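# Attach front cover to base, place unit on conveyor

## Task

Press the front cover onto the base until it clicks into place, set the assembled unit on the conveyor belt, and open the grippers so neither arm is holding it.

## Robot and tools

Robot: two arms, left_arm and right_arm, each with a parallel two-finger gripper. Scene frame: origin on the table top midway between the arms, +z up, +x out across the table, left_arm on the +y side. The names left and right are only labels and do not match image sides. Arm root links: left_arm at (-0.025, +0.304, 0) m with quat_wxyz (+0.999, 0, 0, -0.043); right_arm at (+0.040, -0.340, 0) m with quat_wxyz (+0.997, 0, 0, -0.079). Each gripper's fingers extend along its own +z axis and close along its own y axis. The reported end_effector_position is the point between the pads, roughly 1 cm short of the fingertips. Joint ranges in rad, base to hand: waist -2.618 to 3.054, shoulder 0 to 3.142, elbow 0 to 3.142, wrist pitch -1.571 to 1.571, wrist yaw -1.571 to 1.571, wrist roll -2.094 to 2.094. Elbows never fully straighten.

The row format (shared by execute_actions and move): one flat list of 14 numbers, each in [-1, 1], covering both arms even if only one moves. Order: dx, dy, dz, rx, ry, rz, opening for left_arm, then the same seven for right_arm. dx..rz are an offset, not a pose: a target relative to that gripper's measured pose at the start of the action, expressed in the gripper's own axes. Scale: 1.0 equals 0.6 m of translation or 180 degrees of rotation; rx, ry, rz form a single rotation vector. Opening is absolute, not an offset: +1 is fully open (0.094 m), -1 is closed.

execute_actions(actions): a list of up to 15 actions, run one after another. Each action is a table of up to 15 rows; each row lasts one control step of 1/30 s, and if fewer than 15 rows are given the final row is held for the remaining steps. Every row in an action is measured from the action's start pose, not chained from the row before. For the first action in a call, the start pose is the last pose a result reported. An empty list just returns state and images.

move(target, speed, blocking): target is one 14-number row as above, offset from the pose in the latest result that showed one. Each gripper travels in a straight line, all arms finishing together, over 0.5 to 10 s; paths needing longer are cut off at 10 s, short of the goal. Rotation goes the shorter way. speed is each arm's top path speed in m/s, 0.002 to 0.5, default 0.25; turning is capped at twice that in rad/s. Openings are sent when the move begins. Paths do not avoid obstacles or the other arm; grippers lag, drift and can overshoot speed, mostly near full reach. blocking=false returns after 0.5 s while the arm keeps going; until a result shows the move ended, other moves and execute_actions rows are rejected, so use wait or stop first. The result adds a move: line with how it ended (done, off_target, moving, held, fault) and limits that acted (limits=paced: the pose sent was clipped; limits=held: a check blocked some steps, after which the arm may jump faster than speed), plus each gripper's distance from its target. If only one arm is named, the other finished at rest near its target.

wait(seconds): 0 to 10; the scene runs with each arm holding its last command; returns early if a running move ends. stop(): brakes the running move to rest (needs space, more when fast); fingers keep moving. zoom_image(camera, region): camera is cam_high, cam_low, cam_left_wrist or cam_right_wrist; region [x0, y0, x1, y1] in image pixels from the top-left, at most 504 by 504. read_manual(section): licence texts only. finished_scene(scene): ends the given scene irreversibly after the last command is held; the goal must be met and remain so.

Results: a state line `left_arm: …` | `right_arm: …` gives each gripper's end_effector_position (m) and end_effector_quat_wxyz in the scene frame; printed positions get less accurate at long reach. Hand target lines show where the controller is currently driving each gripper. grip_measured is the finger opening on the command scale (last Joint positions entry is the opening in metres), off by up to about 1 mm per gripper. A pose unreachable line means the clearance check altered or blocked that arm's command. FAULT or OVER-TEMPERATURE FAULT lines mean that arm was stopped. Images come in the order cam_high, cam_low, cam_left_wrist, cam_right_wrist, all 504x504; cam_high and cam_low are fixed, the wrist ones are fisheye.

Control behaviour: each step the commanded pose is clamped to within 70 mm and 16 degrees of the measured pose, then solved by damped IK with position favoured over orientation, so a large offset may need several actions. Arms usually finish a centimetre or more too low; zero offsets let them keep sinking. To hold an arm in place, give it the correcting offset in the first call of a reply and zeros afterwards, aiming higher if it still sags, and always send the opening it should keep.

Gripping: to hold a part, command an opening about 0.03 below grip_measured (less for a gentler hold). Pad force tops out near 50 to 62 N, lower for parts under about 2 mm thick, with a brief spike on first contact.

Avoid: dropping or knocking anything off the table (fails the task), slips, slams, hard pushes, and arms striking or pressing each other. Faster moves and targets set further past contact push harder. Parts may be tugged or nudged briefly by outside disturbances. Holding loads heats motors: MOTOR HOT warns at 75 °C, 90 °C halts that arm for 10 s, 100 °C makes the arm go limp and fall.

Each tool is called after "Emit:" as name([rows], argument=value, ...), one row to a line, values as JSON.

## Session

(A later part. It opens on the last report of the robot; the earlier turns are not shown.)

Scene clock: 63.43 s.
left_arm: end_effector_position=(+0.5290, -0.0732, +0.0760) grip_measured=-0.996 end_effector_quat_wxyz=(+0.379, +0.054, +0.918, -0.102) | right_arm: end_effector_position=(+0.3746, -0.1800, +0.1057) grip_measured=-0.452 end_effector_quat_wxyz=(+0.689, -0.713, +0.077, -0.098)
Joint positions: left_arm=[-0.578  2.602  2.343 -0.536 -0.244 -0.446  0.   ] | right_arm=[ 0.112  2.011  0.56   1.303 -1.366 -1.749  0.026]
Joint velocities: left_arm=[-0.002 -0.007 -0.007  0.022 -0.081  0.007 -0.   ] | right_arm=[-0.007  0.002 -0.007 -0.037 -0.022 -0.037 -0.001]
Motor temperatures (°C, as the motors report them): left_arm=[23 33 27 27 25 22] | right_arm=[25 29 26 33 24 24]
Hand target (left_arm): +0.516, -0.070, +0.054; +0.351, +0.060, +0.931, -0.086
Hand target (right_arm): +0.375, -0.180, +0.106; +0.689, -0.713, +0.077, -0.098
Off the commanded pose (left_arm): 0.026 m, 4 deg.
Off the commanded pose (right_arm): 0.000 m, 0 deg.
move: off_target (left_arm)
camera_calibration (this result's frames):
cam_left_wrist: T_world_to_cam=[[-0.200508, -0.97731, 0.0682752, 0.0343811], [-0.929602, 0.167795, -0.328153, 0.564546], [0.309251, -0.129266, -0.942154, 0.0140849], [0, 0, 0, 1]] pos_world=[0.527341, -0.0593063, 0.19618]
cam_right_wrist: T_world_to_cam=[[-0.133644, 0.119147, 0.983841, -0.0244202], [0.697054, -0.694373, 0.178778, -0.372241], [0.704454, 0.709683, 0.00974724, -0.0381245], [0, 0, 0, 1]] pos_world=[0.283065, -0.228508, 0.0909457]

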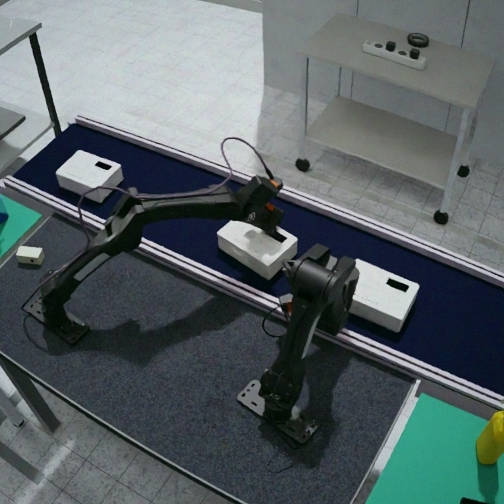

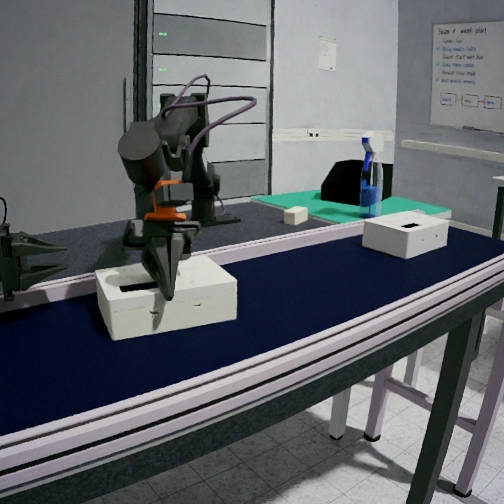

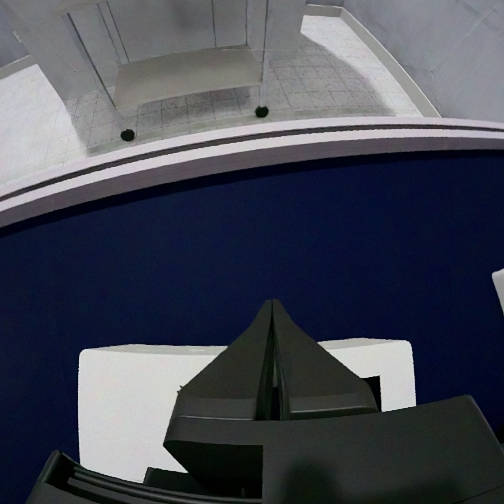

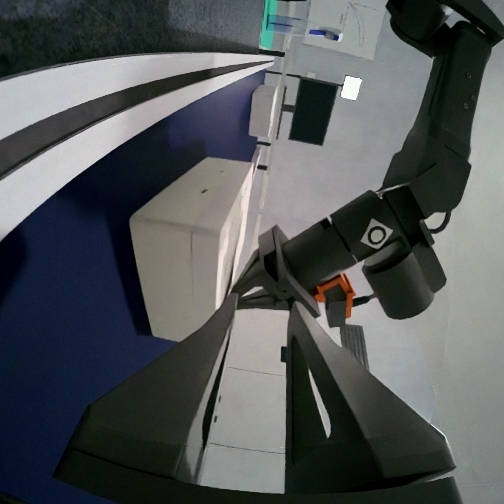

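Emit:
move(target=[0.075,0,0,0,0.04,0,-1, 0,0,0,0,0,0,-0.45], speed=0.03)

Emit:
zoom_image(camera="cam_low", region=[100, 260, 240, 340])

Scene clock: 65.90 s.
left_arm: end_effector_position=(+0.5226, -0.0715, +0.0760) grip_measured=-0.996 end_effector_quat_wxyz=(+0.371, +0.042, +0.921, -0.112) | right_arm: end_effector_position=(+0.3746, -0.1800, +0.1057) grip_measured=-0.452 end_effector_quat_wxyz=(+0.689, -0.713, +0.077, -0.098)
Joint positions: left_arm=[-0.578  2.564  2.278 -0.515 -0.23  -0.478  0.   ] | right_arm=[ 0.112  2.011  0.56   1.303 -1.366 -1.749  0.026]
Joint velocities: left_arm=[-0.002  0.007 -0.002 -0.081 -0.007 -0.007  0.001] | right_arm=[-0.002 -0.012  0.007 -0.007 -0.051  0.037 -0.   ]
Motor temperatures (°C, as the motors report them): left_arm=[23 33 27 27 25 22] | right_arm=[25 29 26 33 24 24]
Hand target (left_arm): +0.498, -0.072, +0.045; +0.321, +0.058, +0.940, -0.098
Hand target (right_arm): +0.375, -0.180, +0.106; +0.689, -0.713, +0.077, -0.098
Off the commanded pose (left_arm): 0.041 m, 7 deg.
Off the commanded pose (right_arm): 0.000 m, 0 deg.
move: off_target (left_arm)
camera_calibration (this result's frames):
cam_left_wrist: T_world_to_cam=[[-0.18731, -0.977426, 0.0977413, 0.0256256], [-0.937534, 0.148191, -0.314752, 0.560072], [0.293163, -0.150592, -0.944128, 0.0233669], [0, 0, 0, 1]] pos_world=[0.523036, -0.0544314, 0.19584]
cam_right_wrist: T_world_to_cam=[[-0.133644, 0.119147, 0.983841, -0.0244202], [0.697054, -0.694373, 0.178778, -0.372241], [0.704454, 0.709683, 0.00974724, -0.0381245], [0, 0, 0, 1]] pos_world=[0.283065, -0.228508, 0.0909457]

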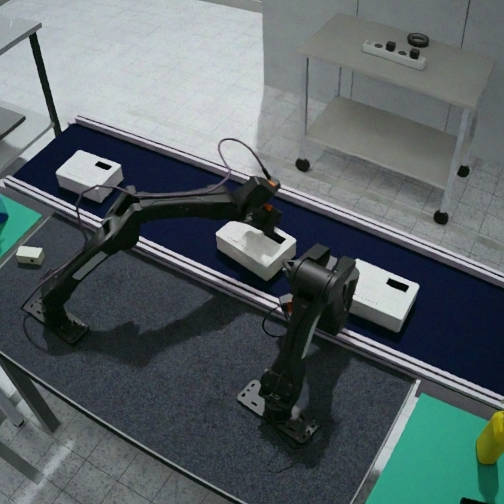

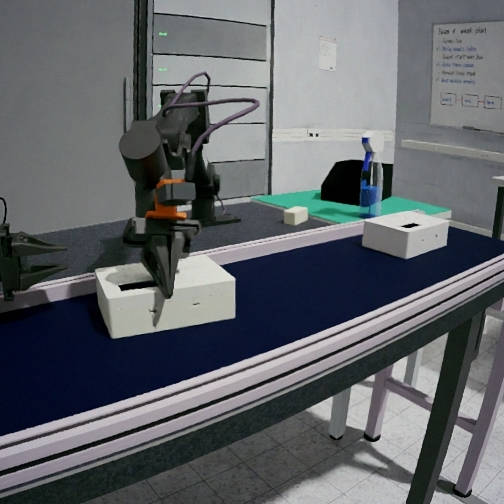

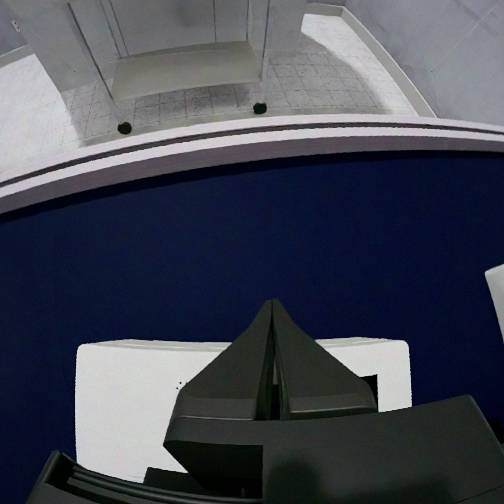

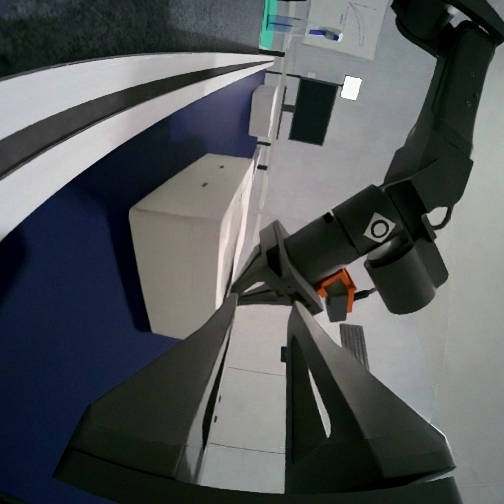

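Region (100, 260, 240, 340) of cam_low's 504x504 image, scaled by 3.600, with more detail than that image has; it fills the top 288 rows of this view, and the rest is white.

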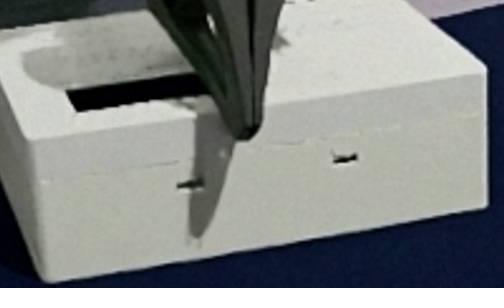

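Latched. Lift straight up and away.

Emit:
move(target=[-0.06,0,-0.08,0,0,0,-1, 0,0,0,0,0,0,-0.45], speed=0.1)

Emit:
zoom_image(camera="cam_low", region=[80, 240, 250, 345])

Emit:
zoom_image(camera="cam_high", region=[190, 180, 320, 290])

Scene clock: 67.27 s.
left_arm: end_effector_position=(+0.5145, -0.0651, +0.1239) grip_measured=-0.996 end_effector_quat_wxyz=(+0.369, +0.043, +0.922, -0.110) | right_arm: end_effector_position=(+0.3746, -0.1800, +0.1057) grip_measured=-0.452 end_effector_quat_wxyz=(+0.689, -0.713, +0.077, -0.098)
Joint positions: left_arm=[-0.578  2.511  2.373 -0.67  -0.23  -0.478  0.   ] | right_arm=[ 0.112  2.011  0.56   1.303 -1.366 -1.749  0.026]
Joint velocities: left_arm=[-0.012  0.012  0.007  0.007 -0.051  0.022 -0.   ] | right_arm=[-0.007 -0.007  0.007 -0.095  0.037  0.022 -0.001]
Motor temperatures (°C, as the motors report them): left_arm=[23 34 27 27 25 22] | right_arm=[25 29 25 33 24 24]
Hand target (left_arm): +0.516, -0.061, +0.135; +0.372, +0.042, +0.921, -0.112
Hand target (right_arm): +0.375, -0.180, +0.106; +0.689, -0.713, +0.077, -0.098
Off the commanded pose (left_arm): 0.012 m, 0 deg.
Off the commanded pose (right_arm): 0.000 m, 0 deg.
move: off_target (left_arm)
camera_calibration (this result's frames):
cam_left_wrist: T_world_to_cam=[[-0.186519, -0.977858, 0.0948884, 0.0255503], [-0.93929, 0.149178, -0.308999, 0.566831], [0.288002, -0.146762, -0.946317, 0.0751153], [0, 0, 0, 1]] pos_world=[0.515551, -0.0485501, 0.243809]
cam_right_wrist: T_world_to_cam=[[-0.133644, 0.119147, 0.983841, -0.0244202], [0.697054, -0.694373, 0.178778, -0.372241], [0.704454, 0.709683, 0.00974724, -0.0381245], [0, 0, 0, 1]] pos_world=[0.283065, -0.228508, 0.0909457]

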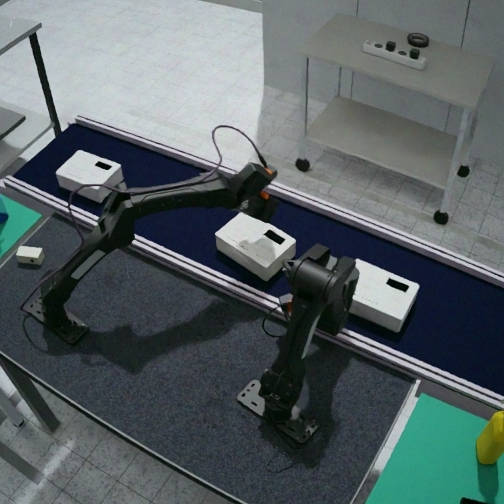

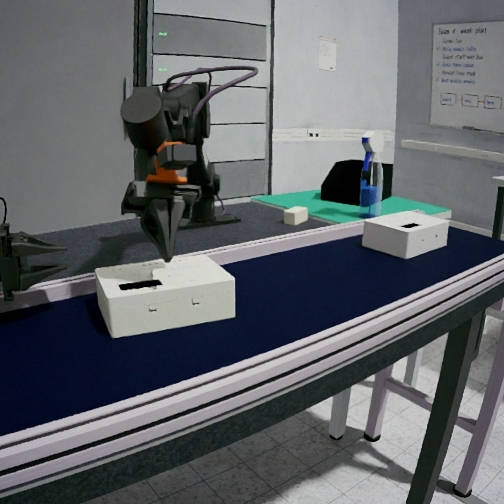

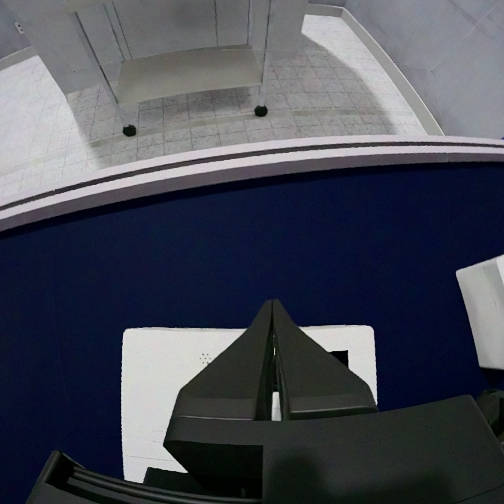

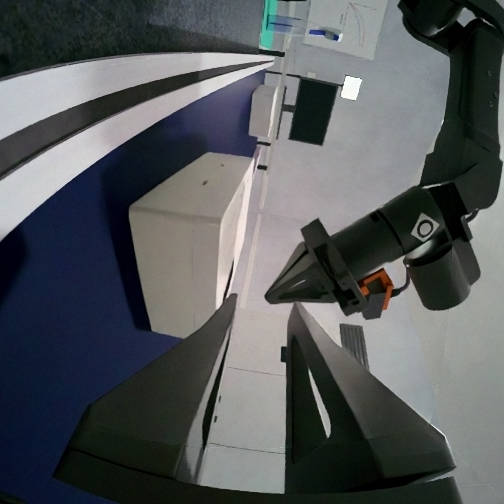

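Region (80, 240, 250, 345) of cam_low's 504x504 image, scaled by 2.965, with more detail than that image has; it fills the top 311 rows of this view, and the rest is white.

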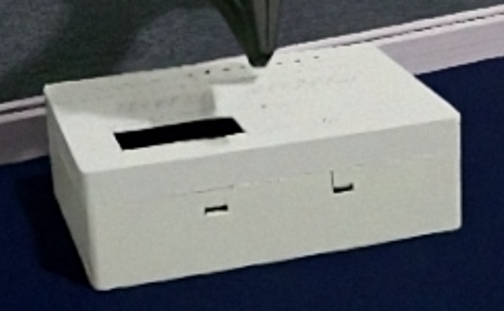

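Region (190, 180, 320, 290) of cam_high's 504x504 image, scaled by 3.877, with more detail than that image has; it fills the top 426 rows of this view, and the rest is white.

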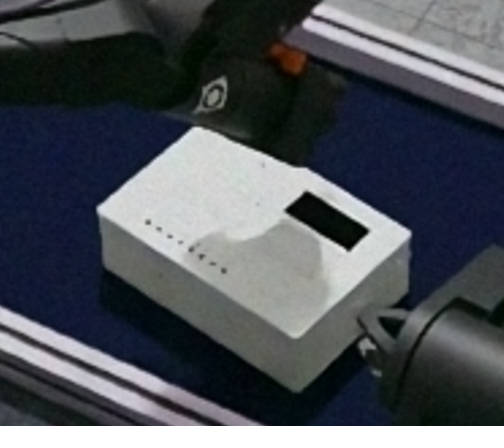

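Emit:
finished_scene(scene=2)

The scene is finished: the task was done.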